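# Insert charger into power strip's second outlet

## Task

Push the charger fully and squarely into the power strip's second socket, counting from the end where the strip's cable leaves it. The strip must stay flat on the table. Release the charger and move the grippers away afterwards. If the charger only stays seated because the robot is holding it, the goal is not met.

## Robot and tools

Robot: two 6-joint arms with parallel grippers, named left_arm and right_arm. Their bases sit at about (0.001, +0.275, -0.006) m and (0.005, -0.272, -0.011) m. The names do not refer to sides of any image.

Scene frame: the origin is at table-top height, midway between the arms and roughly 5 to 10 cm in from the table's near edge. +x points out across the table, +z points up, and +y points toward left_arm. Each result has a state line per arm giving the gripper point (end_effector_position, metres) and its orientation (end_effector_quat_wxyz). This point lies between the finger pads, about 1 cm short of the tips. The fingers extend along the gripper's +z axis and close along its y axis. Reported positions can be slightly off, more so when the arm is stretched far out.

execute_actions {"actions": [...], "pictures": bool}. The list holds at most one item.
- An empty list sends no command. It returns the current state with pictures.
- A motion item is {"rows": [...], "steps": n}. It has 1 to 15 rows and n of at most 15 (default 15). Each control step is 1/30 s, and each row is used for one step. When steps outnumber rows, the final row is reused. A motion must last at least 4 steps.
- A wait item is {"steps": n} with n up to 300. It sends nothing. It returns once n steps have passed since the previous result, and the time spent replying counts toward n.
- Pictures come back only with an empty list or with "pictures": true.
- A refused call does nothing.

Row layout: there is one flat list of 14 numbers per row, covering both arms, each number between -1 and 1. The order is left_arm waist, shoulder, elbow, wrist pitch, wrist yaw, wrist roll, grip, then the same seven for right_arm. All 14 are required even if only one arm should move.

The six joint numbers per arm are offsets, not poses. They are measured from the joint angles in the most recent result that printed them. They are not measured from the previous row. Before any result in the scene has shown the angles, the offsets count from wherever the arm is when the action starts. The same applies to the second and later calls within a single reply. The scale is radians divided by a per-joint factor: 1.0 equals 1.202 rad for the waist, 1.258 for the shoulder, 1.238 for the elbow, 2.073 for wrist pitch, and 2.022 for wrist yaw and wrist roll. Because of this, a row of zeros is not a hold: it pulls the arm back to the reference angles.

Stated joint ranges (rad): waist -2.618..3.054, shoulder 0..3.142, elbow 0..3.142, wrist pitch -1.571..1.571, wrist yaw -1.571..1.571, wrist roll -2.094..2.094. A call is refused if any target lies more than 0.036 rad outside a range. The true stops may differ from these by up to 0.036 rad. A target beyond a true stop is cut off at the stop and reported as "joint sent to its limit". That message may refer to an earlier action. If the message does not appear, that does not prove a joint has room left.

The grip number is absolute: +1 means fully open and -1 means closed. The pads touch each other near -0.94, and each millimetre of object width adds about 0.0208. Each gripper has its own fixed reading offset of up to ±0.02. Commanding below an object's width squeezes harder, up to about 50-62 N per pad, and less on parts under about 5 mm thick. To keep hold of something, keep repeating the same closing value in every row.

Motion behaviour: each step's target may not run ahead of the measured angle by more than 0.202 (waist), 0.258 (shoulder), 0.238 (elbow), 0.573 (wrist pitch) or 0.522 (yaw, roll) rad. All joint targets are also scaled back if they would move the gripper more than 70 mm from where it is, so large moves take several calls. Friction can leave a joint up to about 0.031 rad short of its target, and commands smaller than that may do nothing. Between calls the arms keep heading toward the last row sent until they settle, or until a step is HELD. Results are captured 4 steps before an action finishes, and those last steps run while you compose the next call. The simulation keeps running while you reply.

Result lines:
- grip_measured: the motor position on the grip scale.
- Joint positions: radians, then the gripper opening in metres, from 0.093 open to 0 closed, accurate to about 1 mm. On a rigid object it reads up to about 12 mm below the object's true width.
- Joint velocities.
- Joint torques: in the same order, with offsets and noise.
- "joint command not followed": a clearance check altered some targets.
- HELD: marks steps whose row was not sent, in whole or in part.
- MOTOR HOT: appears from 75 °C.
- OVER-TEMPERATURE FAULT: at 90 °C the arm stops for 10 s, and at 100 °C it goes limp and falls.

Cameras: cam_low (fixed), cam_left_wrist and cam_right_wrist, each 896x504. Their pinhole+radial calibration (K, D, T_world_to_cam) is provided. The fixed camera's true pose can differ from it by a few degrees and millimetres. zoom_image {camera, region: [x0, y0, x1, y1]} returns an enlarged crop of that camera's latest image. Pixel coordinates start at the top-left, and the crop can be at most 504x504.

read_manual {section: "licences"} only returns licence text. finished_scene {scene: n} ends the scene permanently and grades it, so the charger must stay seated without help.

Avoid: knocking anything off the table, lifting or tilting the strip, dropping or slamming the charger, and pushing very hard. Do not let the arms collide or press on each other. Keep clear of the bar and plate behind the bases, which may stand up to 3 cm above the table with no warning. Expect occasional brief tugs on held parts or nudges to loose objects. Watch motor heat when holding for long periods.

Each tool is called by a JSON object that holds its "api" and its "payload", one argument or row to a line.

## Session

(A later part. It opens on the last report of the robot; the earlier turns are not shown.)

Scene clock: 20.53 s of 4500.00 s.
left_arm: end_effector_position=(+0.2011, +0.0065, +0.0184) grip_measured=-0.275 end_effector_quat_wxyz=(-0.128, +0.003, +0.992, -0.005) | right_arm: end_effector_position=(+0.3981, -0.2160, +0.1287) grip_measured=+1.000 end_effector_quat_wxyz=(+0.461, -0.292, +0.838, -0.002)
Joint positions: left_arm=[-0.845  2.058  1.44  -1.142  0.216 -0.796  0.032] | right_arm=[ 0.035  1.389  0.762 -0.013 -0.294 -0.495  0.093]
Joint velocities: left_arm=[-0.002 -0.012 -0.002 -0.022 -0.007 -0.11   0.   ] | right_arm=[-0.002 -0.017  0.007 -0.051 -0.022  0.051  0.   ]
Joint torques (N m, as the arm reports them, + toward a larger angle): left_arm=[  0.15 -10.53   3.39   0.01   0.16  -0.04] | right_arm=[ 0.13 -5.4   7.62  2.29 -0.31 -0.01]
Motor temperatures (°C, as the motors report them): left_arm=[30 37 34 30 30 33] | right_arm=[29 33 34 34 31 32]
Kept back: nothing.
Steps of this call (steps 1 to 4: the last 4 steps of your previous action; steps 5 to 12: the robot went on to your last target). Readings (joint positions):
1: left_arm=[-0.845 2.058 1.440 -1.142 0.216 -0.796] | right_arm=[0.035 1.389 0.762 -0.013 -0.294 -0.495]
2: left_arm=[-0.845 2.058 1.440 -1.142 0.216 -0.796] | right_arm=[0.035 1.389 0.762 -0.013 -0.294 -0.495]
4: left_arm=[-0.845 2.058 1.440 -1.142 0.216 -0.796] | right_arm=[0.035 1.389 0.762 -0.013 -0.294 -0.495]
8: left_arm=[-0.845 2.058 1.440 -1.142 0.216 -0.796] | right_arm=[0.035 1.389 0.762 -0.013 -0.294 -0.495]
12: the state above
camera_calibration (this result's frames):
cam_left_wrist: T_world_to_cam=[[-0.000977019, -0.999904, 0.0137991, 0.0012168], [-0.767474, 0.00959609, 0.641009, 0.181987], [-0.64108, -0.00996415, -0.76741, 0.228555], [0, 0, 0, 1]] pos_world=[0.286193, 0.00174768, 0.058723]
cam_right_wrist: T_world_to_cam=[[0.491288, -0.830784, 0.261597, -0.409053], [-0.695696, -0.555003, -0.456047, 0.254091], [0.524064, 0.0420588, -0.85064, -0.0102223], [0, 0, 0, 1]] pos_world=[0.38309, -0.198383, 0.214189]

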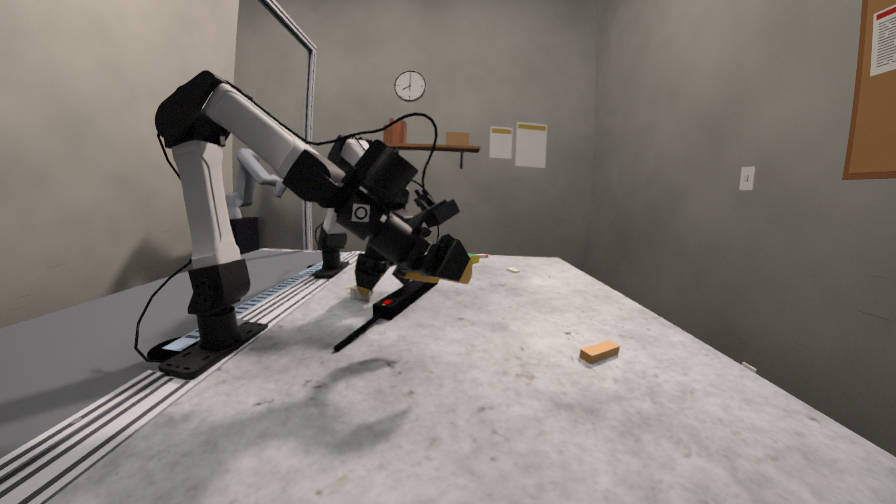

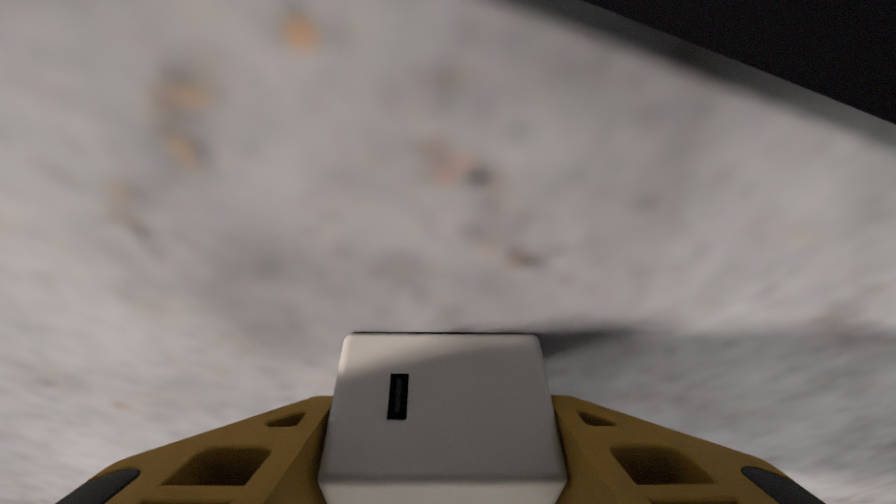

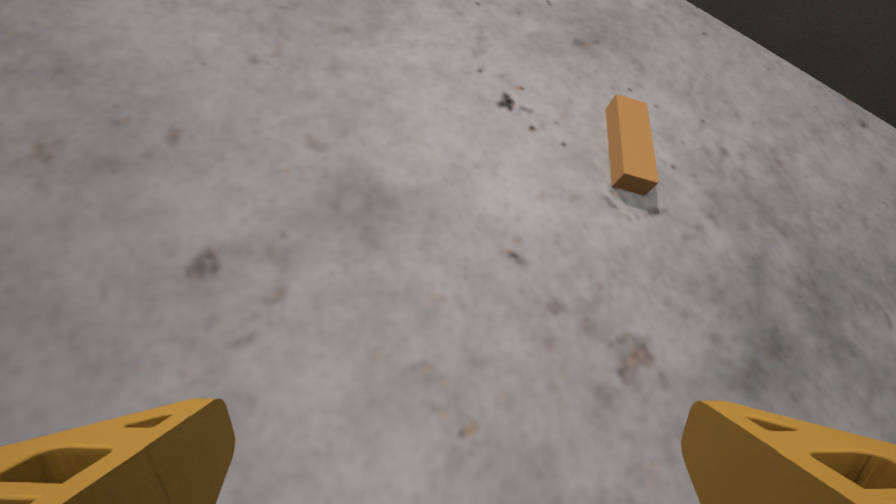

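{"api": "execute_actions", "payload": {
  "actions": [
    {"rows": [[0,-0.02,0,0,0,0,-0.45,0,0.017,-0.025,0.048,-0.031,0,1],[0,-0.04,0,0,0,0,-0.45,0,0.034,-0.05,0.095,-0.063,0,1],[0,-0.065,0,0.005,0,0,-0.45,0,0.051,-0.075,0.143,-0.094,0,1],[0,-0.09,0,0.01,0,0,-0.45,0,0.068,-0.1,0.19,-0.126,0,1],[0,-0.115,-0.014,0.015,-0.014,0.009,-0.45,0,0.085,-0.125,0.238,-0.157,0,1],[0,-0.14,-0.028,0.021,-0.028,0.018,-0.45,0,0.103,-0.15,0.286,-0.189,0,1],[0,-0.165,-0.042,0.026,-0.043,0.027,-0.45,0,0.12,-0.175,0.333,-0.22,0,1],[0,-0.19,-0.056,0.031,-0.057,0.036,-0.45,0,0.137,-0.2,0.381,-0.252,0,1],[0,-0.215,-0.07,0.037,-0.071,0.045,-0.45,0,0.154,-0.225,0.429,-0.283,0,1],[0,-0.24,-0.084,0.042,-0.085,0.054,-0.45,0,0.171,-0.25,0.429,-0.315,0,1],[0,-0.265,-0.098,0.047,-0.099,0.063,-0.45,0,0.188,-0.275,0.429,-0.346,0,1],[0,-0.29,-0.112,0.053,-0.113,0.072,-0.45,0,0.205,-0.3,0.429,-0.378,0,1],[0,-0.315,-0.126,0.058,-0.128,0.081,-0.45,0,0.222,-0.325,0.429,-0.409,0,1],[0,-0.34,-0.14,0.063,-0.142,0.09,-0.45,0,0.239,-0.35,0.429,-0.441,0,1],[0,-0.364,-0.1535,0.0685,-0.156,0.099,-0.45,0,0.2564,-0.3753,0.429,-0.472,0,1]], "steps": 15}
  ]
}}

{"api": "execute_actions", "payload": {
  "actions": [
    {"steps": 15}
  ],
  "pictures": true
}}

Scene clock: 23.03 s of 4500.00 s.
left_arm: end_effector_position=(+0.2171, +0.0105, +0.0853) grip_measured=-0.275 end_effector_quat_wxyz=(-0.002, +0.046, +0.997, -0.064) | right_arm: end_effector_position=(+0.3715, -0.1532, +0.0917) grip_measured=+1.000 end_effector_quat_wxyz=(+0.553, -0.395, +0.717, +0.155)
Joint positions: left_arm=[-0.845  1.79   1.372 -1.084  0.119 -0.736  0.032] | right_arm=[ 0.035  1.574  0.49   0.64  -0.737 -0.495  0.093]
Joint velocities: left_arm=[-0.012 -1.043 -0.462  0.256 -0.637  0.462 -0.   ] | right_arm=[-0.007  0.574 -0.838  1.546 -1.678  0.022  0.   ]
Joint torques (N m, as the arm reports them, + toward a larger angle): left_arm=[ 0.13 -8.89  4.93  0.42  0.03  0.05] | right_arm=[ 0.14 -4.43  4.82  2.27 -0.4  -0.02]
Motor temperatures (°C, as the motors report them): left_arm=[30 37 34 30 30 33] | right_arm=[29 33 34 35 31 32]
Steps of this call (steps 1 to 15: the robot went on to your last target; steps 16 to 64: nothing new was sent; steps 65 to 75: the first 11 steps of this action). Readings (joint positions):
65: left_arm=[-0.845 2.058 1.440 -1.142 0.216 -0.796] | right_arm=[0.035 1.389 0.759 -0.001 -0.301 -0.495]
66: left_arm=[-0.845 2.055 1.440 -1.142 0.216 -0.796] | right_arm=[0.035 1.391 0.748 0.030 -0.319 -0.495]
68: left_arm=[-0.845 2.035 1.440 -1.140 0.215 -0.796] | right_arm=[0.035 1.409 0.710 0.140 -0.383 -0.495]
72: left_arm=[-0.845 1.907 1.414 -1.110 0.178 -0.774] | right_arm=[0.035 1.501 0.588 0.433 -0.570 -0.495]
75: the state above

Scene clock: 23.53 s of 4500.00 s.
left_arm: end_effector_position=(+0.2329, +0.0415, +0.1160) grip_measured=-0.275 end_effector_quat_wxyz=(+0.120, +0.102, +0.987, -0.036) | right_arm: end_effector_position=(+0.2710, -0.1099, +0.0598) grip_measured=+1.000 end_effector_quat_wxyz=(+0.503, -0.461, +0.630, +0.370)
Joint positions: left_arm=[-0.845  1.607  1.269 -1.023 -0.08  -0.61   0.032] | right_arm=[ 0.035  1.701  0.3    0.851 -1.22  -0.495  0.093]
Joint velocities: left_arm=[-0.022  0.002 -0.012  0.037 -0.051  0.007  0.   ] | right_arm=[ 0.007  0.002 -0.012  0.125 -0.095 -0.051  0.   ]
Joint torques (N m, as the arm reports them, + toward a larger angle): left_arm=[ 0.15 -7.84  5.86  1.03 -0.15  0.12] | right_arm=[ 0.14 -4.19  3.99  2.01 -0.59 -0.02]
Motor temperatures (°C, as the motors report them): left_arm=[30 37 34 30 30 33] | right_arm=[29 34 34 35 31 32]
Kept back: nothing.
Steps of this call (steps 1 to 4: the last 4 steps of your previous action; steps 5 to 15: the robot went on to your last target). Readings (joint positions):
1: left_arm=[-0.845 1.756 1.356 -1.075 0.096 -0.721] | right_arm=[0.035 1.594 0.460 0.687 -0.797 -0.495]
2: left_arm=[-0.845 1.723 1.339 -1.066 0.072 -0.706] | right_arm=[0.035 1.613 0.430 0.724 -0.856 -0.495]
4: left_arm=[-0.845 1.663 1.302 -1.049 0.021 -0.674] | right_arm=[0.035 1.654 0.369 0.778 -0.978 -0.495]
8: left_arm=[-0.845 1.608 1.275 -1.041 -0.046 -0.632] | right_arm=[0.035 1.701 0.300 0.805 -1.138 -0.495]
15: the state above
camera_calibration (this result's frames):
cam_left_wrist: T_world_to_cam=[[-0.208392, -0.976708, 0.0511356, 0.0779434], [-0.957539, 0.214393, 0.192755, 0.231306], [-0.199228, -0.00879593, -0.979914, 0.245879], [0, 0, 0, 1]] pos_world=[0.286713, 0.0287001, 0.19237]
cam_right_wrist: T_world_to_cam=[[0.955789, -0.293804, -0.0120966, -0.29097], [-0.188719, -0.581345, -0.791469, 0.0728496], [0.225504, 0.75876, -0.61109, 0.13863], [0, 0, 0, 1]] pos_world=[0.260592, -0.148324, 0.138854]

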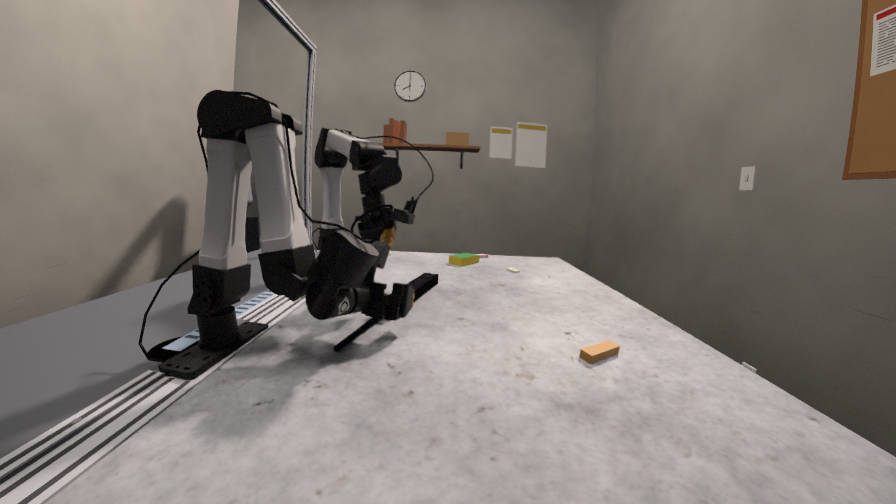

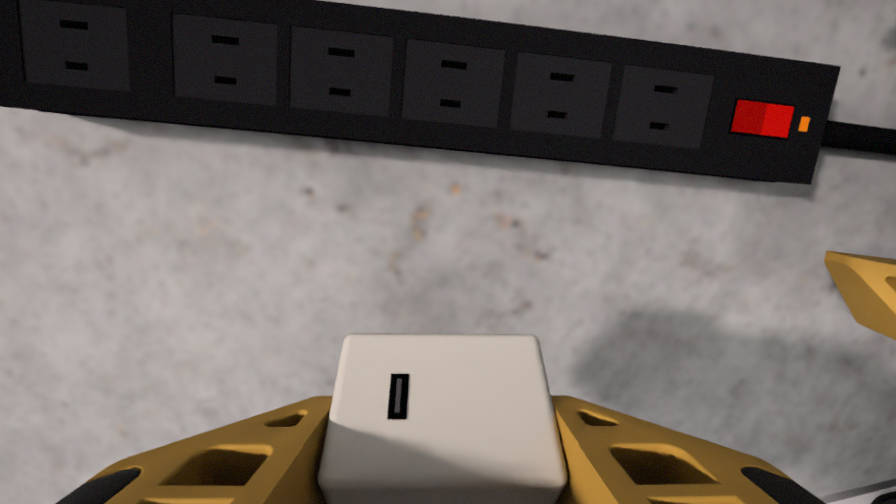

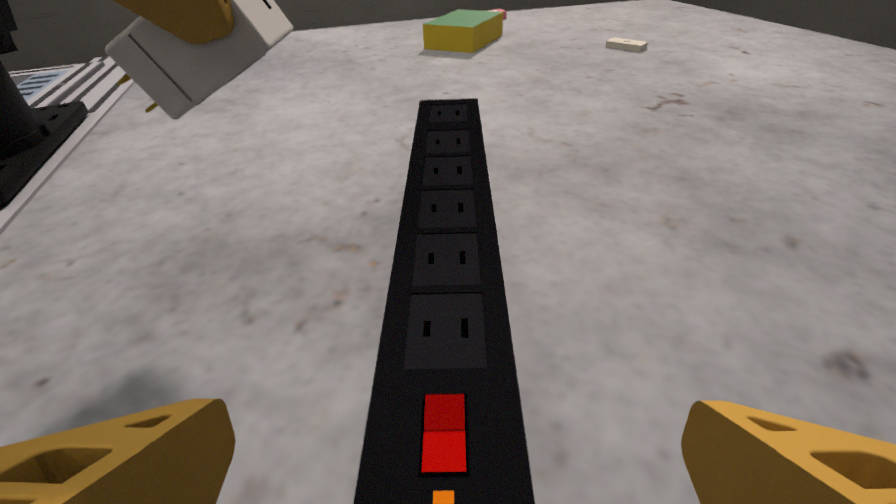

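{"api": "execute_actions", "payload": {
  "actions": [
    {"rows": [[-0.006,0.002,-0.013,0.042,-0.02,0.012,-0.45,0,0,0,0,0,0,1],[-0.011,0.004,-0.027,0.084,-0.04,0.024,-0.45,0,0,0,0,0,0,1],[-0.017,0.006,-0.04,0.125,-0.06,0.036,-0.45,0,0,0,0,0,0,1],[-0.022,0.008,-0.054,0.167,-0.08,0.048,-0.45,0,0,0,0,0,0,1],[-0.028,0.011,-0.067,0.209,-0.1,0.06,-0.45,0,0,0,0,0,0,1],[-0.033,0.013,-0.081,0.251,-0.12,0.072,-0.45,0,0,0,0,0,0,1],[-0.039,0.015,-0.094,0.293,-0.14,0.084,-0.45,0,0,0,0,0,0,1],[-0.044,0.017,-0.108,0.334,-0.16,0.096,-0.45,0,0,0,0,0,0,1],[-0.05,0.019,-0.121,0.376,-0.18,0.108,-0.45,0,0,0,0,0,0,1],[-0.055,0.021,-0.135,0.418,-0.2,0.12,-0.45,0,0,0,0,0,0,1],[-0.061,0.023,-0.148,0.46,-0.22,0.132,-0.45,0,0,0,0,0,0,1],[-0.066,0.025,-0.162,0.502,-0.24,0.144,-0.45,0,0,0,0,0,0,1],[-0.072,0.028,-0.175,0.543,-0.26,0.156,-0.45,0,0,0,0,0,0,1],[-0.077,0.03,-0.189,0.585,-0.28,0.169,-0.45,0,0,0,0,0,0,1],[-0.083,0.032,-0.202,0.627,-0.303,0.182,-0.45,0,0,0,0,0,0,1]], "steps": 15}
  ]
}}

{"api": "execute_actions", "payload": {
  "actions": [
    {"steps": 12}
  ]
}}

Scene clock: 24.50 s of 4500.00 s.
left_arm: end_effector_position=(+0.3097, -0.0079, +0.1314) grip_measured=-0.275 end_effector_quat_wxyz=(+0.363, +0.146, +0.919, -0.056) | right_arm: end_effector_position=(+0.2700, -0.1091, +0.0620) grip_measured=+1.000 end_effector_quat_wxyz=(+0.506, -0.465, +0.623, +0.373)
Joint positions: left_arm=[-0.898  1.621  1.129 -0.433 -0.355 -0.444  0.032] | right_arm=[ 0.035  1.701  0.3    0.863 -1.233 -0.495  0.093]
Joint velocities: left_arm=[-0.193  0.105 -0.486  2.352 -1.062  0.696  0.   ] | right_arm=[ 0.007  0.032 -0.002 -0.066 -0.007 -0.051  0.   ]
Joint torques (N m, as the arm reports them, + toward a larger angle): left_arm=[-0.42 -7.32  6.96  1.78 -0.22 -0.02] | right_arm=[ 0.13 -4.97  4.17  1.71 -0.39 -0.04]
Motor temperatures (°C, as the motors report them): left_arm=[30 37 34 30 30 33] | right_arm=[29 34 34 35 31 32]
Steps of this call (steps 1 to 18: the robot went on to your last target; steps 19 to 29: the first 11 steps of this action). Readings (joint positions):
19: left_arm=[-0.845 1.607 1.269 -1.014 -0.090 -0.603] | right_arm=[0.035 1.701 0.300 0.863 -1.239 -0.495]
20: left_arm=[-0.846 1.607 1.265 -0.995 -0.099 -0.598] | right_arm=[0.035 1.701 0.300 0.863 -1.237 -0.495]
22: left_arm=[-0.851 1.607 1.246 -0.913 -0.136 -0.576] | right_arm=[0.035 1.701 0.300 0.863 -1.235 -0.495]
26: left_arm=[-0.877 1.610 1.179 -0.662 -0.251 -0.508] | right_arm=[0.035 1.701 0.300 0.863 -1.233 -0.495]
29: the state above

Scene clock: 24.90 s of 4500.00 s.
left_arm: end_effector_position=(+0.3595, -0.0322, +0.2080) grip_measured=-0.275 end_effector_quat_wxyz=(+0.592, +0.088, +0.798, -0.066) | right_arm: end_effector_position=(+0.2701, -0.1091, +0.0620) grip_measured=+1.000 end_effector_quat_wxyz=(+0.506, -0.465, +0.624, +0.372)
Joint positions: left_arm=[-0.938  1.641  1.037  0.195 -0.649 -0.268  0.032] | right_arm=[ 0.035  1.701  0.3    0.863 -1.232 -0.495  0.093]
Joint velocities: left_arm=[ 0.007 -0.012  0.007  0.315 -0.198  0.095  0.001] | right_arm=[ 0.002 -0.007 -0.002 -0.066  0.022  0.007  0.   ]
Joint torques (N m, as the arm reports them, + toward a larger angle): left_arm=[-0.3  -8.04  7.01  2.3  -0.22  0.05] | right_arm=[ 0.13 -4.99  4.12  1.73 -0.39 -0.03]
Motor temperatures (°C, as the motors report them): left_arm=[30 37 34 30 30 33] | right_arm=[29 34 34 35 31 32]
Kept back: nothing.
Steps of this call (steps 1 to 4: the last 4 steps of your previous action; steps 5 to 12: the robot went on to your last target). Readings (joint positions):
1: left_arm=[-0.904 1.625 1.112 -0.353 -0.392 -0.422] | right_arm=[0.035 1.701 0.300 0.863 -1.233 -0.495]
2: left_arm=[-0.911 1.628 1.096 -0.271 -0.429 -0.399] | right_arm=[0.035 1.701 0.300 0.863 -1.233 -0.495]
4: left_arm=[-0.924 1.635 1.062 -0.106 -0.506 -0.352] | right_arm=[0.035 1.701 0.300 0.863 -1.232 -0.495]
8: left_arm=[-0.938 1.641 1.037 0.102 -0.606 -0.292] | right_arm=[0.035 1.701 0.300 0.863 -1.232 -0.495]
12: the state above

{"api": "execute_actions", "payload": {
  "actions": [
    {"rows": [[-0.007,0.007,-0.026,0.065,-0.022,0.013,-0.45,0,0,0,0,0,0,1],[-0.013,0.014,-0.053,0.092,-0.022,0.013,-0.45,0,0,0,0,0,0,1],[-0.02,0.02,-0.079,0.12,-0.022,0.013,-0.45,0,0,0,0,0,0,1],[-0.026,0.027,-0.105,0.147,-0.022,0.013,-0.45,0,0,0,0,0,0,1],[-0.033,0.034,-0.132,0.175,-0.022,0.013,-0.45,0,0,0,0,0,0,1],[-0.039,0.041,-0.158,0.202,-0.022,0.013,-0.45,0,0,0,0,0,0,1],[-0.046,0.048,-0.184,0.23,-0.022,0.013,-0.45,0,0,0,0,0,0,1],[-0.052,0.055,-0.21,0.257,-0.022,0.013,-0.45,0,0,0,0,0,0,1],[-0.059,0.062,-0.237,0.285,-0.022,0.013,-0.45,0,0,0,0,0,0,1],[-0.065,0.068,-0.263,0.3124,-0.022,0.013,-0.45,0,0,0,0,0,0,1],[-0.072,0.075,-0.289,0.3124,-0.022,0.013,-0.45,0,0,0,0,0,0,1],[-0.078,0.082,-0.316,0.3124,-0.022,0.013,-0.45,0,0,0,0,0,0,1],[-0.085,0.089,-0.342,0.3124,-0.022,0.013,-0.45,0,0,0,0,0,0,1],[-0.091,0.096,-0.368,0.3124,-0.022,0.013,-0.45,0,0,0,0,0,0,1],[-0.098,0.1025,-0.3946,0.3124,-0.022,0.013,-0.45,0,0,0,0,0,0,1]], "steps": 15}
  ]
}}

{"api": "execute_actions", "payload": {
  "actions": [
    {"steps": 20}
  ],
  "pictures": true
}}

Scene clock: 25.63 s of 4500.00 s.
left_arm: end_effector_position=(+0.3308, -0.0329, +0.1477) grip_measured=-0.275 end_effector_quat_wxyz=(+0.620, +0.091, +0.773, -0.096) | right_arm: end_effector_position=(+0.2701, -0.1091, +0.0620) grip_measured=+1.000 end_effector_quat_wxyz=(+0.506, -0.465, +0.624, +0.372)
Joint positions: left_arm=[-1.004  1.713  0.751  0.648 -0.683 -0.25   0.032] | right_arm=[ 0.035  1.701  0.3    0.863 -1.232 -0.495  0.093]
Joint velocities: left_arm=[-0.232  0.315 -0.984  1.106  0.051  0.007  0.   ] | right_arm=[ 0.007  0.002  0.017  0.007  0.007 -0.007  0.   ]
Joint torques (N m, as the arm reports them, + toward a larger angle): left_arm=[-0.22 -7.68  6.54  2.43 -0.16  0.06] | right_arm=[ 0.13 -5.    4.15  1.86 -0.52 -0.03]
Motor temperatures (°C, as the motors report them): left_arm=[30 37 34 30 30 33] | right_arm=[29 34 34 35 31 32]
Steps of this call (steps 1 to 11: the robot went on to your last target; steps 12 to 22: the first 11 steps of this action). Readings (joint positions):
12: left_arm=[-0.938 1.641 1.034 0.250 -0.677 -0.252] | right_arm=[0.035 1.701 0.300 0.863 -1.232 -0.495]
13: left_arm=[-0.938 1.641 1.025 0.273 -0.678 -0.251] | right_arm=[0.035 1.701 0.300 0.863 -1.232 -0.495]
15: left_arm=[-0.945 1.642 0.983 0.343 -0.681 -0.251] | right_arm=[0.035 1.701 0.300 0.863 -1.232 -0.495]
19: left_arm=[-0.977 1.673 0.855 0.517 -0.683 -0.250] | right_arm=[0.035 1.701 0.300 0.863 -1.232 -0.495]
22: the state above

Scene clock: 26.30 s of 4500.00 s.
left_arm: end_effector_position=(+0.2993, -0.0160, +0.0906) grip_measured=-0.275 end_effector_quat_wxyz=(+0.600, +0.125, +0.786, -0.085) | right_arm: end_effector_position=(+0.2701, -0.1091, +0.0620) grip_measured=+1.000 end_effector_quat_wxyz=(+0.506, -0.465, +0.624, +0.372)
Joint positions: left_arm=[-1.05   1.764  0.565  0.81  -0.688 -0.249  0.032] | right_arm=[ 0.035  1.701  0.3    0.863 -1.232 -0.495  0.093]
Joint velocities: left_arm=[-0.007  0.022 -0.007 -0.022 -0.007 -0.022 -0.001] | right_arm=[ 0.002 -0.002 -0.027 -0.037  0.022 -0.022  0.   ]
Joint torques (N m, as the arm reports them, + toward a larger angle): left_arm=[-0.23 -6.91  4.72  2.41 -0.15  0.04] | right_arm=[ 0.14 -5.    4.19  1.87 -0.51 -0.03]
Motor temperatures (°C, as the motors report them): left_arm=[30 37 34 31 30 33] | right_arm=[29 34 34 35 31 32]
Kept back: nothing.
Steps of this call (steps 1 to 4: the last 4 steps of your previous action; steps 5 to 20: the robot went on to your last target). Readings (joint positions):
1: left_arm=[-1.012 1.723 0.717 0.680 -0.683 -0.250] | right_arm=[0.035 1.701 0.300 0.863 -1.232 -0.495]
2: left_arm=[-1.020 1.732 0.685 0.706 -0.683 -0.250] | right_arm=[0.035 1.701 0.300 0.863 -1.232 -0.495]
4: left_arm=[-1.035 1.747 0.621 0.744 -0.683 -0.250] | right_arm=[0.035 1.701 0.300 0.863 -1.232 -0.495]
8: left_arm=[-1.050 1.764 0.565 0.784 -0.688 -0.249] | right_arm=[0.035 1.701 0.300 0.863 -1.232 -0.495]
20: the state above
camera_calibration (this result's frames):
cam_left_wrist: T_world_to_cam=[[-0.301567, -0.953342, -0.0140066, 0.0710666], [-0.618072, 0.206656, -0.758472, 0.296543], [0.725978, -0.220074, -0.651555, -0.0763177], [0, 0, 0, 1]] pos_world=[0.260121, -0.0103272, 0.17619]
cam_right_wrist: T_world_to_cam=[[0.959054, -0.283201, -0.00342363, -0.290105], [-0.17364, -0.578392, -0.797065, 0.0715105], [0.22375, 0.765023, -0.603884, 0.14031], [0, 0, 0, 1]] pos_world=[0.259249, -0.148137, 0.140736]

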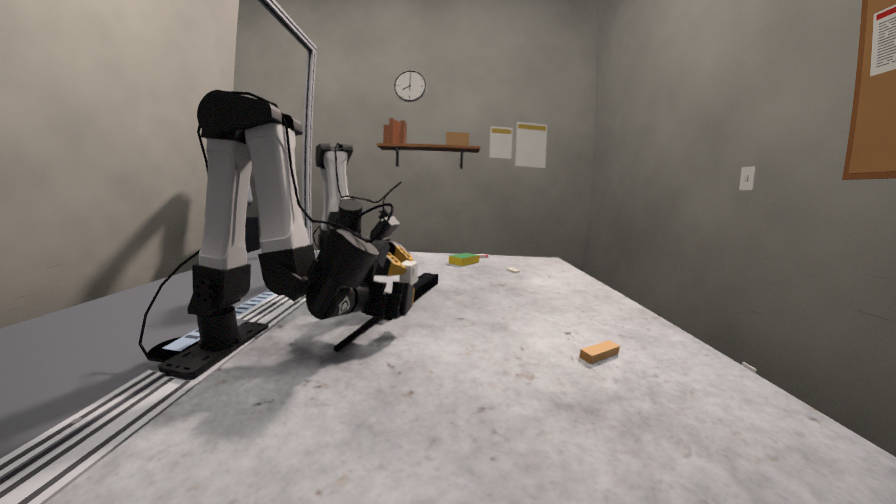

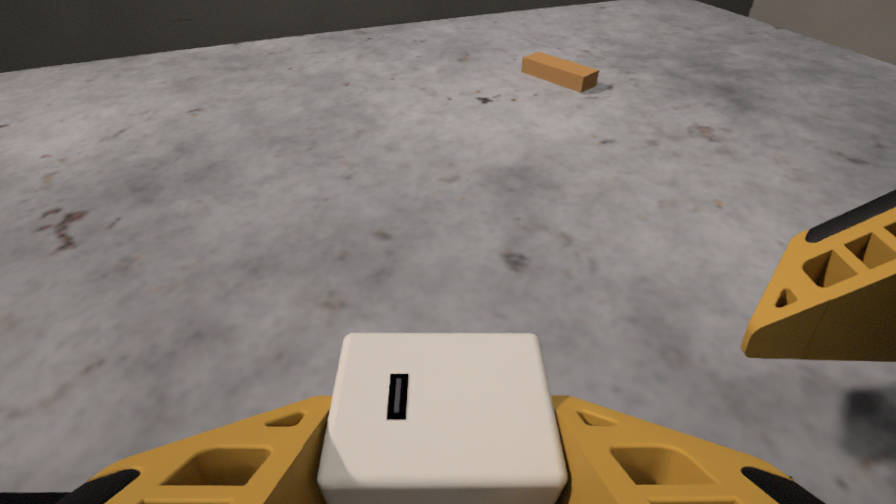

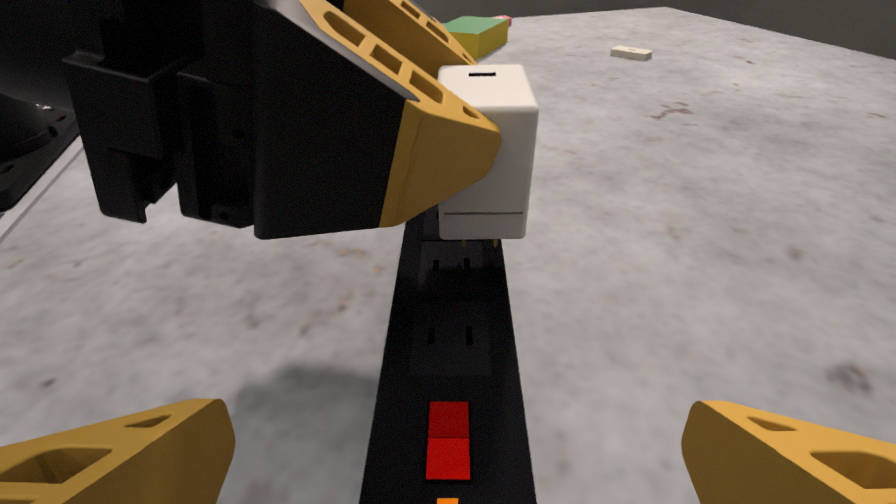

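{"api": "zoom_image", "payload": {
  "camera": "cam_right_wrist",
  "region": [380, 180, 560, 360]
}}

Region (380, 180, 560, 360) of cam_right_wrist's 896x504 image, scaled by 2.800, with more detail than that image has.

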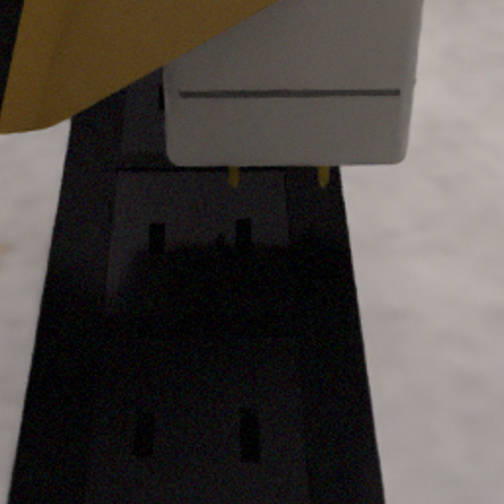

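{"api": "execute_actions", "payload": {
  "actions": [
    {"steps": 1}
  ]
}}

Scene clock: 28.80 s of 4500.00 s.
left_arm: end_effector_position=(+0.2993, -0.0161, +0.0908) grip_measured=-0.275 end_effector_quat_wxyz=(+0.600, +0.125, +0.786, -0.085) | right_arm: end_effector_position=(+0.2701, -0.1091, +0.0620) grip_measured=+1.000 end_effector_quat_wxyz=(+0.506, -0.465, +0.624, +0.372)
Joint positions: left_arm=[-1.05   1.764  0.565  0.811 -0.688 -0.249  0.032] | right_arm=[ 0.035  1.701  0.3    0.863 -1.232 -0.495  0.093]
Joint velocities: left_arm=[-0.022 -0.012  0.012  0.037  0.037  0.007  0.001] | right_arm=[-0.012  0.002  0.012  0.022  0.051  0.007  0.   ]
Joint torques (N m, as the arm reports them, + toward a larger angle): left_arm=[-0.28 -6.98  4.72  2.41 -0.14  0.03] | right_arm=[ 0.13 -4.99  4.17  1.86 -0.51 -0.03]
Motor temperatures (°C, as the motors report them): left_arm=[30 37 34 31 30 33] | right_arm=[29 34 34 35 31 32]
Kept back: nothing.
Steps of this call (steps 1 to 15: the robot went on to your last target; steps 16 to 75: nothing new was sent). Readings (joint positions):
1: left_arm=[-1.050 1.764 0.565 0.810 -0.688 -0.249] | right_arm=[0.035 1.701 0.300 0.863 -1.232 -0.495]
2: left_arm=[-1.050 1.764 0.565 0.810 -0.688 -0.249] | right_arm=[0.035 1.701 0.300 0.863 -1.232 -0.495]
4: left_arm=[-1.050 1.764 0.565 0.810 -0.688 -0.249] | right_arm=[0.035 1.701 0.300 0.863 -1.232 -0.495]
8: left_arm=[-1.050 1.764 0.565 0.811 -0.688 -0.249] | right_arm=[0.035 1.701 0.300 0.863 -1.232 -0.495]
75: the state above
All arms were judged still, so your last target was given up. Only a new action makes them travel on or press farther. Fingers that are still opening or closing keep moving.

{"api": "execute_actions", "payload": {
  "actions": [
    {"rows": [[-0.005,0,0,0.02,-0.003,-0.003,-0.45,0,0,0,0,0,0,1],[-0.01,0,0,0.03,-0.006,-0.006,-0.45,0,0,0,0,0,0,1],[-0.014,0,-0.006,0.04,-0.009,-0.009,-0.45,0,0,0,0,0,0,1],[-0.017,0,-0.012,0.0506,-0.0117,-0.0112,-0.45,0,0,0,0,0,0,1],[-0.02,0.003,-0.017,0.0506,-0.0117,-0.0112,-0.45,0,0,0,0,0,0,1],[-0.023,0.005,-0.021,0.0506,-0.0117,-0.0112,-0.45,0,0,0,0,0,0,1],[-0.023,0.007,-0.025,0.0506,-0.0117,-0.0112,-0.45,0,0,0,0,0,0,1],[-0.023,0.009,-0.029,0.0506,-0.0117,-0.0112,-0.45,0,0,0,0,0,0,1],[-0.023,0.011,-0.033,0.0506,-0.0117,-0.0112,-0.45,0,0,0,0,0,0,1],[-0.023,0.013,-0.037,0.0506,-0.0117,-0.0112,-0.45,0,0,0,0,0,0,1],[-0.023,0.015,-0.041,0.0506,-0.0117,-0.0112,-0.45,0,0,0,0,0,0,1],[-0.023,0.017,-0.045,0.0506,-0.0117,-0.0112,-0.45,0,0,0,0,0,0,1],[-0.023,0.0184,-0.048,0.0506,-0.0117,-0.0112,-0.45,0,0,0,0,0,0,1],[-0.023,0.0184,-0.0503,0.0506,-0.0117,-0.0112,-0.45,0,0,0,0,0,0,1]], "steps": 15}
  ]
}}

{"api": "execute_actions", "payload": {
  "actions": [
    {"steps": 20}
  ],
  "pictures": true
}}

Scene clock: 29.67 s of 4500.00 s.
left_arm: end_effector_position=(+0.2935, -0.0209, +0.0979) grip_measured=-0.275 end_effector_quat_wxyz=(+0.612, +0.114, +0.775, -0.108) | right_arm: end_effector_position=(+0.2701, -0.1091, +0.0620) grip_measured=+1.000 end_effector_quat_wxyz=(+0.506, -0.465, +0.624, +0.372)
Joint positions: left_arm=[-1.07   1.764  0.546  0.881 -0.695 -0.261  0.032] | right_arm=[ 0.035  1.701  0.3    0.863 -1.232 -0.495  0.093]
Joint velocities: left_arm=[ 0.017 -0.012 -0.198  0.037 -0.081 -0.11  -0.001] | right_arm=[-0.012 -0.002  0.002  0.007 -0.066  0.007  0.   ]
Joint torques (N m, as the arm reports them, + toward a larger angle): left_arm=[-0.36 -5.79  4.39  2.32 -0.2  -0.17] | right_arm=[ 0.13 -4.97  4.15  1.88 -0.51 -0.03]
Motor temperatures (°C, as the motors report them): left_arm=[30 37 34 32 30 33] | right_arm=[29 34 34 35 31 32]
Steps of this call (steps 1 to 15: nothing new was sent; steps 16 to 26: the first 11 steps of this action). Readings (joint positions):
16: left_arm=[-1.050 1.764 0.565 0.812 -0.688 -0.249] | right_arm=[0.035 1.701 0.300 0.863 -1.232 -0.495]
17: left_arm=[-1.050 1.764 0.565 0.815 -0.688 -0.250] | right_arm=[0.035 1.701 0.300 0.863 -1.232 -0.495]
19: left_arm=[-1.053 1.764 0.565 0.831 -0.691 -0.254] | right_arm=[0.035 1.701 0.300 0.863 -1.232 -0.495]
23: left_arm=[-1.067 1.764 0.563 0.866 -0.694 -0.259] | right_arm=[0.035 1.701 0.300 0.863 -1.232 -0.495]
26: the state above

Scene clock: 30.33 s of 4500.00 s.
left_arm: end_effector_position=(+0.2902, -0.0139, +0.0845) grip_measured=-0.275 end_effector_quat_wxyz=(+0.603, +0.121, +0.782, -0.096) | right_arm: end_effector_position=(+0.2701, -0.1091, +0.0620) grip_measured=+1.000 end_effector_quat_wxyz=(+0.506, -0.465, +0.624, +0.372)
Joint positions: left_arm=[-1.07   1.778  0.519  0.885 -0.697 -0.264  0.032] | right_arm=[ 0.035  1.701  0.3    0.863 -1.232 -0.495  0.093]
Joint velocities: left_arm=[-0.002 -0.007  0.002 -0.095 -0.051  0.037 -0.   ] | right_arm=[ 0.002 -0.027 -0.007  0.007  0.051 -0.066  0.   ]
Joint torques (N m, as the arm reports them, + toward a larger angle): left_arm=[-0.35 -6.58  4.32  2.4  -0.21 -0.12] | right_arm=[ 0.1  -4.98  4.16  1.86 -0.5  -0.03]
Motor temperatures (°C, as the motors report them): left_arm=[30 38 34 32 30 33] | right_arm=[29 34 34 35 31 32]
Kept back: nothing.
Steps of this call (steps 1 to 4: the last 4 steps of your previous action; steps 5 to 20: the robot went on to your last target). Readings (joint positions):
1: left_arm=[-1.070 1.764 0.539 0.882 -0.696 -0.262] | right_arm=[0.035 1.701 0.300 0.863 -1.232 -0.495]
2: left_arm=[-1.070 1.766 0.533 0.884 -0.696 -0.262] | right_arm=[0.035 1.701 0.300 0.863 -1.232 -0.495]
4: left_arm=[-1.070 1.772 0.524 0.884 -0.697 -0.263] | right_arm=[0.035 1.701 0.300 0.863 -1.232 -0.495]
8: left_arm=[-1.070 1.778 0.519 0.884 -0.697 -0.263] | right_arm=[0.035 1.701 0.300 0.863 -1.232 -0.495]
20: the state above
camera_calibration (this result's frames):
cam_left_wrist: T_world_to_cam=[[-0.309471, -0.950881, 0.00725455, 0.0708137], [-0.61148, 0.193156, -0.767322, 0.284526], [0.728231, -0.2419, -0.641221, -0.0750282], [0, 0, 0, 1]] pos_world=[0.250535, -0.00577181, 0.1697]
cam_right_wrist: T_world_to_cam=[[0.959054, -0.283201, -0.00342363, -0.290105], [-0.17364, -0.578392, -0.797065, 0.0715105], [0.22375, 0.765023, -0.603884, 0.14031], [0, 0, 0, 1]] pos_world=[0.259249, -0.148137, 0.140736]

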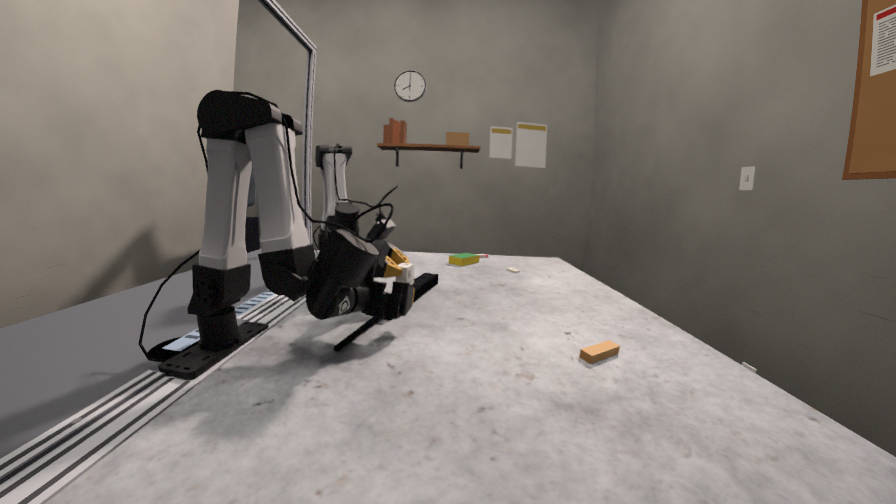

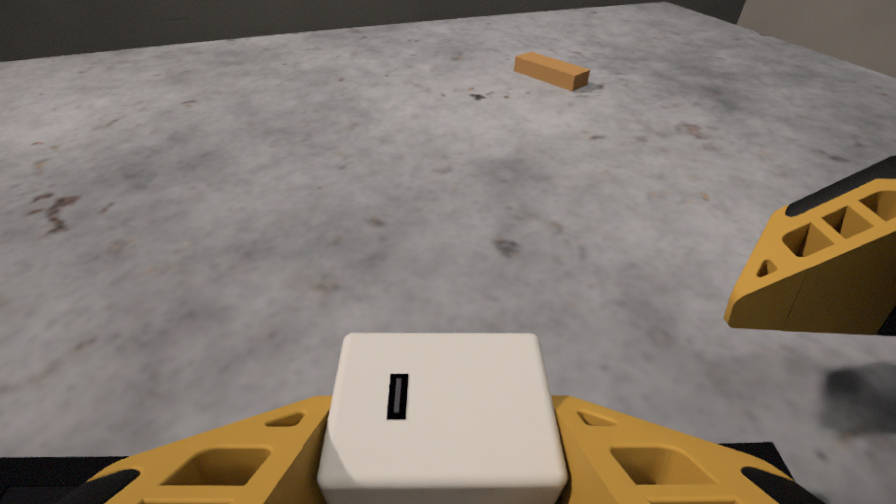

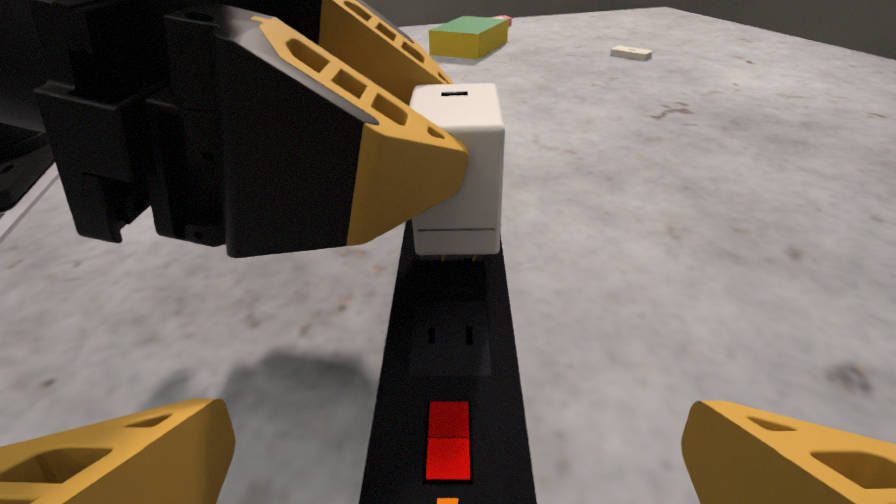

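{"api": "zoom_image", "payload": {
  "camera": "cam_right_wrist",
  "region": [400, 220, 520, 300]
}}

Region (400, 220, 520, 300) of cam_right_wrist's 896x504 image, scaled by 4.200, with more detail than that image has.

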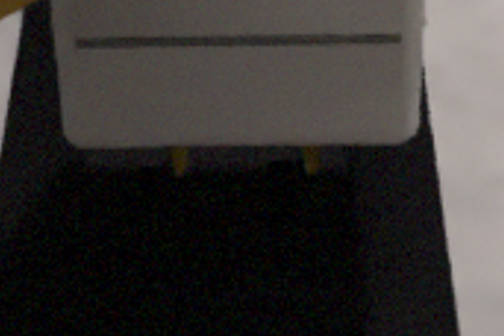

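{"api": "execute_actions", "payload": {
  "actions": [
    {"rows": [[-0.0208,0,0,0.01,-0.007,0,-0.45,0,0,0,0,0,0,1],[-0.0208,0,0,0.01,-0.0139,0,-0.45,0,0,0,0,0,0,1],[-0.0131,0,0,0.01,-0.0139,0,-0.45,0,0,0,0,0,0,1]], "steps": 15}
  ]
}}

{"api": "execute_actions", "payload": {
  "actions": [
    {"steps": 10}
  ],
  "pictures": true
}}

Scene clock: 33.87 s of 4500.00 s.
left_arm: end_effector_position=(+0.2879, -0.0151, +0.0849) grip_measured=-0.275 end_effector_quat_wxyz=(+0.605, +0.122, +0.781, -0.095) | right_arm: end_effector_position=(+0.2701, -0.1091, +0.0620) grip_measured=+1.000 end_effector_quat_wxyz=(+0.506, -0.465, +0.624, +0.372)
Joint positions: left_arm=[-1.081  1.778  0.519  0.885 -0.709 -0.264  0.032] | right_arm=[ 0.035  1.701  0.3    0.863 -1.232 -0.495  0.093]
Joint velocities: left_arm=[ 0.007  0.012 -0.007  0.007 -0.095  0.037 -0.   ] | right_arm=[ 0.007  0.007 -0.037 -0.051 -0.037 -0.022  0.   ]
Joint torques (N m, as the arm reports them, + toward a larger angle): left_arm=[-0.17 -7.25  6.02  2.32 -0.25 -0.03] | right_arm=[ 0.13 -4.96  4.16  1.87 -0.51 -0.03]
Motor temperatures (°C, as the motors report them): left_arm=[30 38 34 33 30 33] | right_arm=[29 34 34 35 31 32]
Steps of this call (steps 1 to 15: the robot went on to your last target; steps 16 to 90: nothing new was sent; then 0.17 s passed at rest; steps 91 to 101: the first 11 steps of this action). Readings (joint positions):
91: left_arm=[-1.072 1.778 0.519 0.885 -0.698 -0.264] | right_arm=[0.035 1.701 0.300 0.863 -1.232 -0.495]
92: left_arm=[-1.076 1.778 0.519 0.885 -0.700 -0.264] | right_arm=[0.035 1.701 0.300 0.863 -1.232 -0.495]
94: left_arm=[-1.081 1.778 0.519 0.885 -0.702 -0.264] | right_arm=[0.035 1.701 0.300 0.863 -1.232 -0.495]
98: left_arm=[-1.081 1.778 0.519 0.885 -0.707 -0.264] | right_arm=[0.035 1.701 0.300 0.863 -1.232 -0.495]
101: the state above

Scene clock: 34.20 s of 4500.00 s.
left_arm: end_effector_position=(+0.2880, -0.0148, +0.0850) grip_measured=-0.275 end_effector_quat_wxyz=(+0.605, +0.121, +0.781, -0.094) | right_arm: end_effector_position=(+0.2701, -0.1091, +0.0620) grip_measured=+1.000 end_effector_quat_wxyz=(+0.506, -0.465, +0.624, +0.372)
Joint positions: left_arm=[-1.081  1.778  0.519  0.885 -0.71  -0.264  0.032] | right_arm=[ 0.035  1.701  0.3    0.863 -1.232 -0.495  0.093]
Joint velocities: left_arm=[ 0.027 -0.012  0.007  0.007 -0.022 -0.007 -0.001] | right_arm=[-0.002 -0.012 -0.022  0.037 -0.007 -0.037  0.   ]
Joint torques (N m, as the arm reports them, + toward a larger angle): left_arm=[-0.16 -7.29  5.99  2.29 -0.21 -0.03] | right_arm=[ 0.11 -4.98  4.16  1.87 -0.51 -0.03]
Motor temperatures (°C, as the motors report them): left_arm=[30 38 34 33 30 33] | right_arm=[29 34 34 35 31 32]
Kept back: nothing.
Steps of this call (steps 1 to 4: the last 4 steps of your previous action; steps 5 to 10: the robot went on to your last target). Readings (joint positions):
1: left_arm=[-1.081 1.778 0.519 0.885 -0.709 -0.264] | right_arm=[0.035 1.701 0.300 0.863 -1.232 -0.495]
2: left_arm=[-1.081 1.778 0.519 0.885 -0.709 -0.264] | right_arm=[0.035 1.701 0.300 0.863 -1.232 -0.495]
4: left_arm=[-1.081 1.778 0.519 0.885 -0.710 -0.264] | right_arm=[0.035 1.701 0.300 0.863 -1.232 -0.495]
8: left_arm=[-1.081 1.778 0.519 0.885 -0.710 -0.264] | right_arm=[0.035 1.701 0.300 0.863 -1.232 -0.495]
10: the state above
camera_calibration (this result's frames):
cam_left_wrist: T_world_to_cam=[[-0.307411, -0.95157, 0.00371166, 0.0689167], [-0.608645, 0.193625, -0.769455, 0.28311], [0.731471, -0.238798, -0.638691, -0.0744832], [0, 0, 0, 1]] pos_world=[0.247981, -0.0070247, 0.170013]
cam_right_wrist: T_world_to_cam=[[0.959054, -0.283201, -0.00342363, -0.290105], [-0.17364, -0.578392, -0.797065, 0.0715105], [0.22375, 0.765023, -0.603884, 0.14031], [0, 0, 0, 1]] pos_world=[0.259249, -0.148137, 0.140736]

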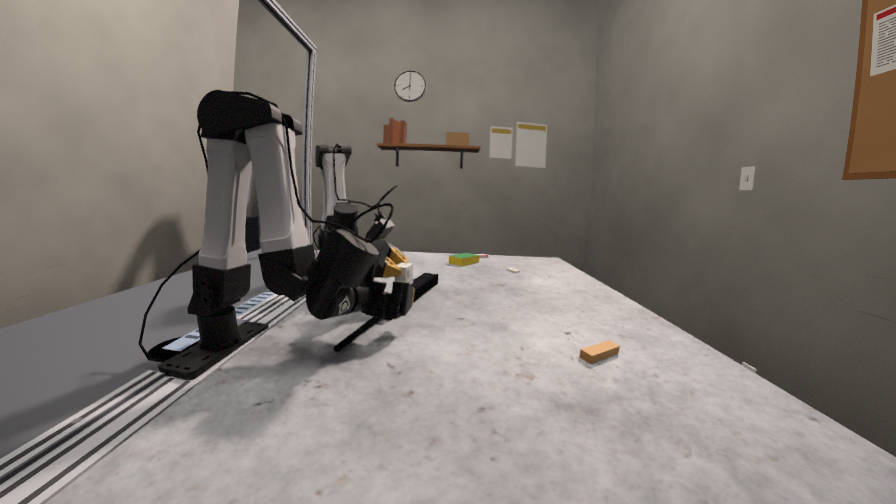

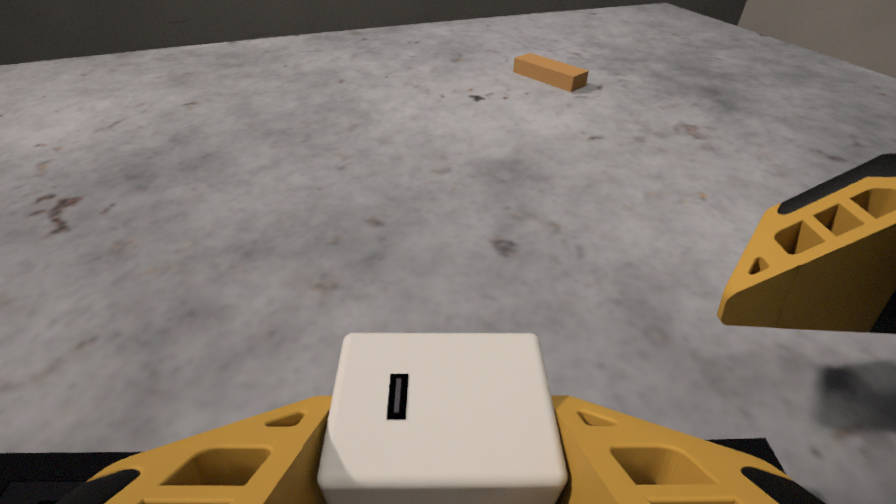

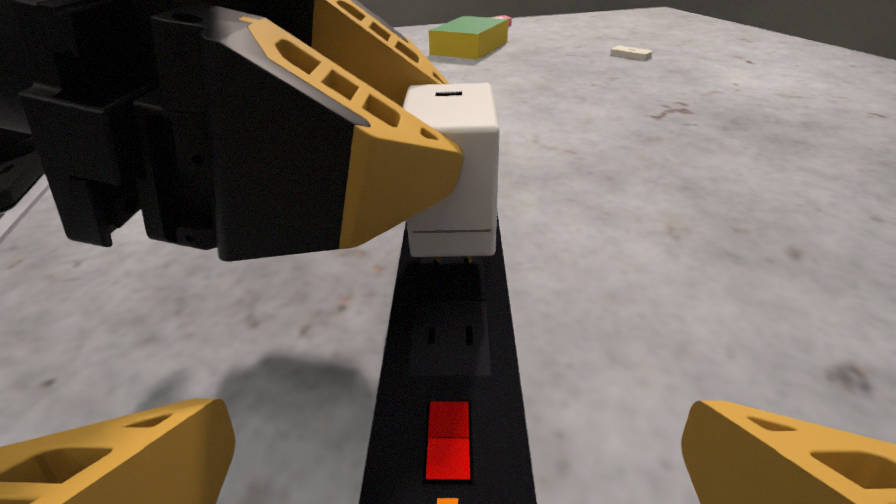

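{"api": "zoom_image", "payload": {
  "camera": "cam_right_wrist",
  "region": [400, 220, 520, 300]
}}

Region (400, 220, 520, 300) of cam_right_wrist's 896x504 image, scaled by 4.200, with more detail than that image has.

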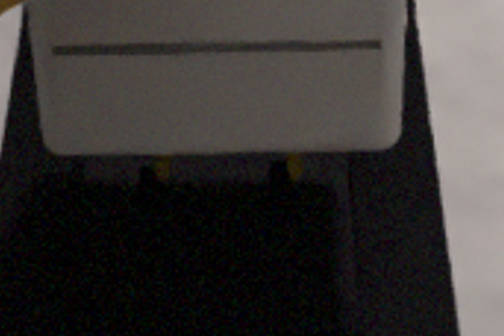

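{"api": "zoom_image", "payload": {
  "camera": "cam_right_wrist",
  "region": [370, 70, 570, 270]
}}

Region (370, 70, 570, 270) of cam_right_wrist's 896x504 image, scaled by 2.520, with more detail than that image has.

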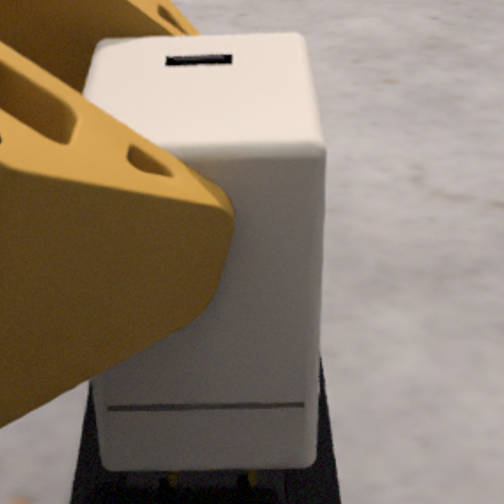

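{"api": "zoom_image", "payload": {
  "camera": "cam_right_wrist",
  "region": [350, 290, 550, 490]
}}

Region (350, 290, 550, 490) of cam_right_wrist's 896x504 image, scaled by 2.520, with more detail than that image has.

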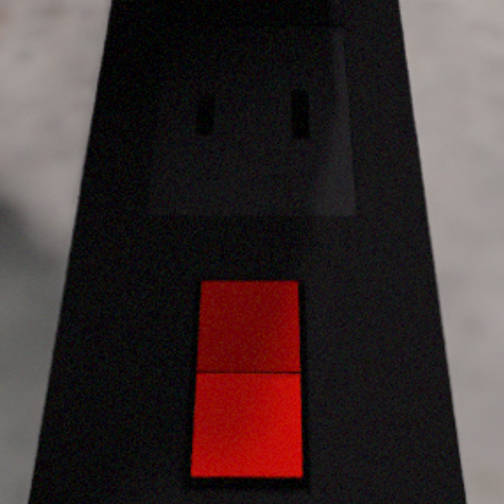

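{"api": "zoom_image", "payload": {
  "camera": "cam_left_wrist",
  "region": [0, 400, 200, 504]
}}

{"api": "zoom_image", "payload": {
  "camera": "cam_left_wrist",
  "region": [660, 400, 860, 504]
}}

Region (0, 400, 200, 504) of cam_left_wrist's 896x504 image, scaled by 2.520, with more detail than that image has; it fills the top 262 rows of this view, and the rest is white.

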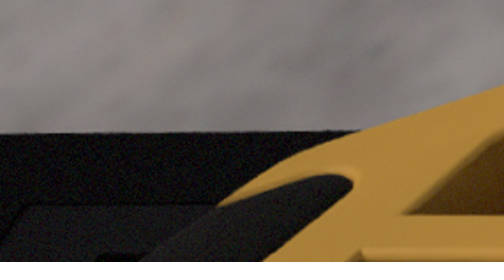

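Region (660, 400, 860, 504) of cam_left_wrist's 896x504 image, scaled by 2.520, with more detail than that image has; it fills the top 262 rows of this view, and the rest is white.

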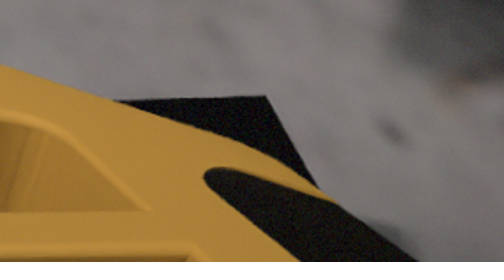

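{"api": "execute_actions", "payload": {
  "actions": [
    {"rows": [[0,0,0,-0.003,0,-0.005,-0.45,0,0,0,0,0,0,1],[0,0,0,-0.006,0,-0.0094,-0.45,0,0,0,0,0,0,1],[0,0,0,-0.0096,0,-0.0094,-0.45,0,0,0,0,0,0,1]], "steps": 15}
  ]
}}

{"api": "execute_actions", "payload": {
  "actions": [
    {"steps": 10}
  ]
}}

Scene clock: 42.57 s of 4500.00 s.
left_arm: end_effector_position=(+0.2877, -0.0142, +0.0831) grip_measured=-0.275 end_effector_quat_wxyz=(+0.602, +0.121, +0.784, -0.093) | right_arm: end_effector_position=(+0.2701, -0.1091, +0.0620) grip_measured=+1.000 end_effector_quat_wxyz=(+0.506, -0.465, +0.624, +0.372)
Joint positions: left_arm=[-1.081  1.778  0.519  0.874 -0.71  -0.271  0.032] | right_arm=[ 0.035  1.701  0.3    0.863 -1.232 -0.495  0.093]
Joint velocities: left_arm=[-0.012 -0.012 -0.002 -0.051  0.037 -0.022 -0.   ] | right_arm=[ 0.007 -0.007  0.002 -0.007  0.037  0.022  0.   ]
Joint torques (N m, as the arm reports them, + toward a larger angle): left_arm=[ 0.1  -7.3   5.94  1.99 -0.1  -0.12] | right_arm=[ 0.15 -4.98  4.15  1.87 -0.51 -0.03]
Motor temperatures (°C, as the motors report them): left_arm=[30 38 34 34 30 33] | right_arm=[29 35 34 36 31 32]
Steps of this call (steps 1 to 15: the robot went on to your last target; steps 16 to 90: nothing new was sent; then 5.00 s passed at rest; steps 91 to 101: the first 11 steps of this action). Readings (joint positions):
91: left_arm=[-1.081 1.778 0.519 0.883 -0.710 -0.264] | right_arm=[0.035 1.701 0.300 0.863 -1.232 -0.495]
92: left_arm=[-1.081 1.778 0.519 0.880 -0.710 -0.266] | right_arm=[0.035 1.701 0.300 0.863 -1.232 -0.495]
94: left_arm=[-1.081 1.778 0.519 0.874 -0.710 -0.269] | right_arm=[0.035 1.701 0.300 0.863 -1.232 -0.495]
98: left_arm=[-1.081 1.778 0.519 0.874 -0.710 -0.271] | right_arm=[0.035 1.701 0.300 0.863 -1.232 -0.495]
101: the state above

Scene clock: 42.90 s of 4500.00 s.
left_arm: end_effector_position=(+0.2877, -0.0142, +0.0831) grip_measured=-0.275 end_effector_quat_wxyz=(+0.602, +0.120, +0.784, -0.094) | right_arm: end_effector_position=(+0.2701, -0.1091, +0.0620) grip_measured=+1.000 end_effector_quat_wxyz=(+0.506, -0.465, +0.624, +0.372)
Joint positions: left_arm=[-1.081  1.778  0.519  0.874 -0.71  -0.272  0.032] | right_arm=[ 0.035  1.701  0.3    0.863 -1.232 -0.495  0.093]
Joint velocities: left_arm=[-0.017  0.007  0.007  0.037 -0.022  0.022 -0.   ] | right_arm=[ 0.002 -0.012 -0.007 -0.007  0.037 -0.051  0.   ]
Joint torques (N m, as the arm reports them, + toward a larger angle): left_arm=[ 0.13 -7.32  5.92  1.99 -0.09 -0.15] | right_arm=[ 0.14 -4.97  4.16  1.87 -0.51 -0.03]
Motor temperatures (°C, as the motors report them): left_arm=[30 38 34 34 30 33] | right_arm=[29 35 34 36 31 32]
Kept back: nothing.
Steps of this call (steps 1 to 4: the last 4 steps of your previous action; steps 5 to 10: the robot went on to your last target). Readings (joint positions):
1: left_arm=[-1.081 1.778 0.519 0.874 -0.710 -0.272] | right_arm=[0.035 1.701 0.300 0.863 -1.232 -0.495]
2: left_arm=[-1.081 1.778 0.519 0.874 -0.710 -0.272] | right_arm=[0.035 1.701 0.300 0.863 -1.232 -0.495]
4: left_arm=[-1.081 1.778 0.519 0.874 -0.710 -0.272] | right_arm=[0.035 1.701 0.300 0.863 -1.232 -0.495]
8: left_arm=[-1.081 1.778 0.519 0.874 -0.710 -0.272] | right_arm=[0.035 1.701 0.300 0.863 -1.232 -0.495]
10: the state above


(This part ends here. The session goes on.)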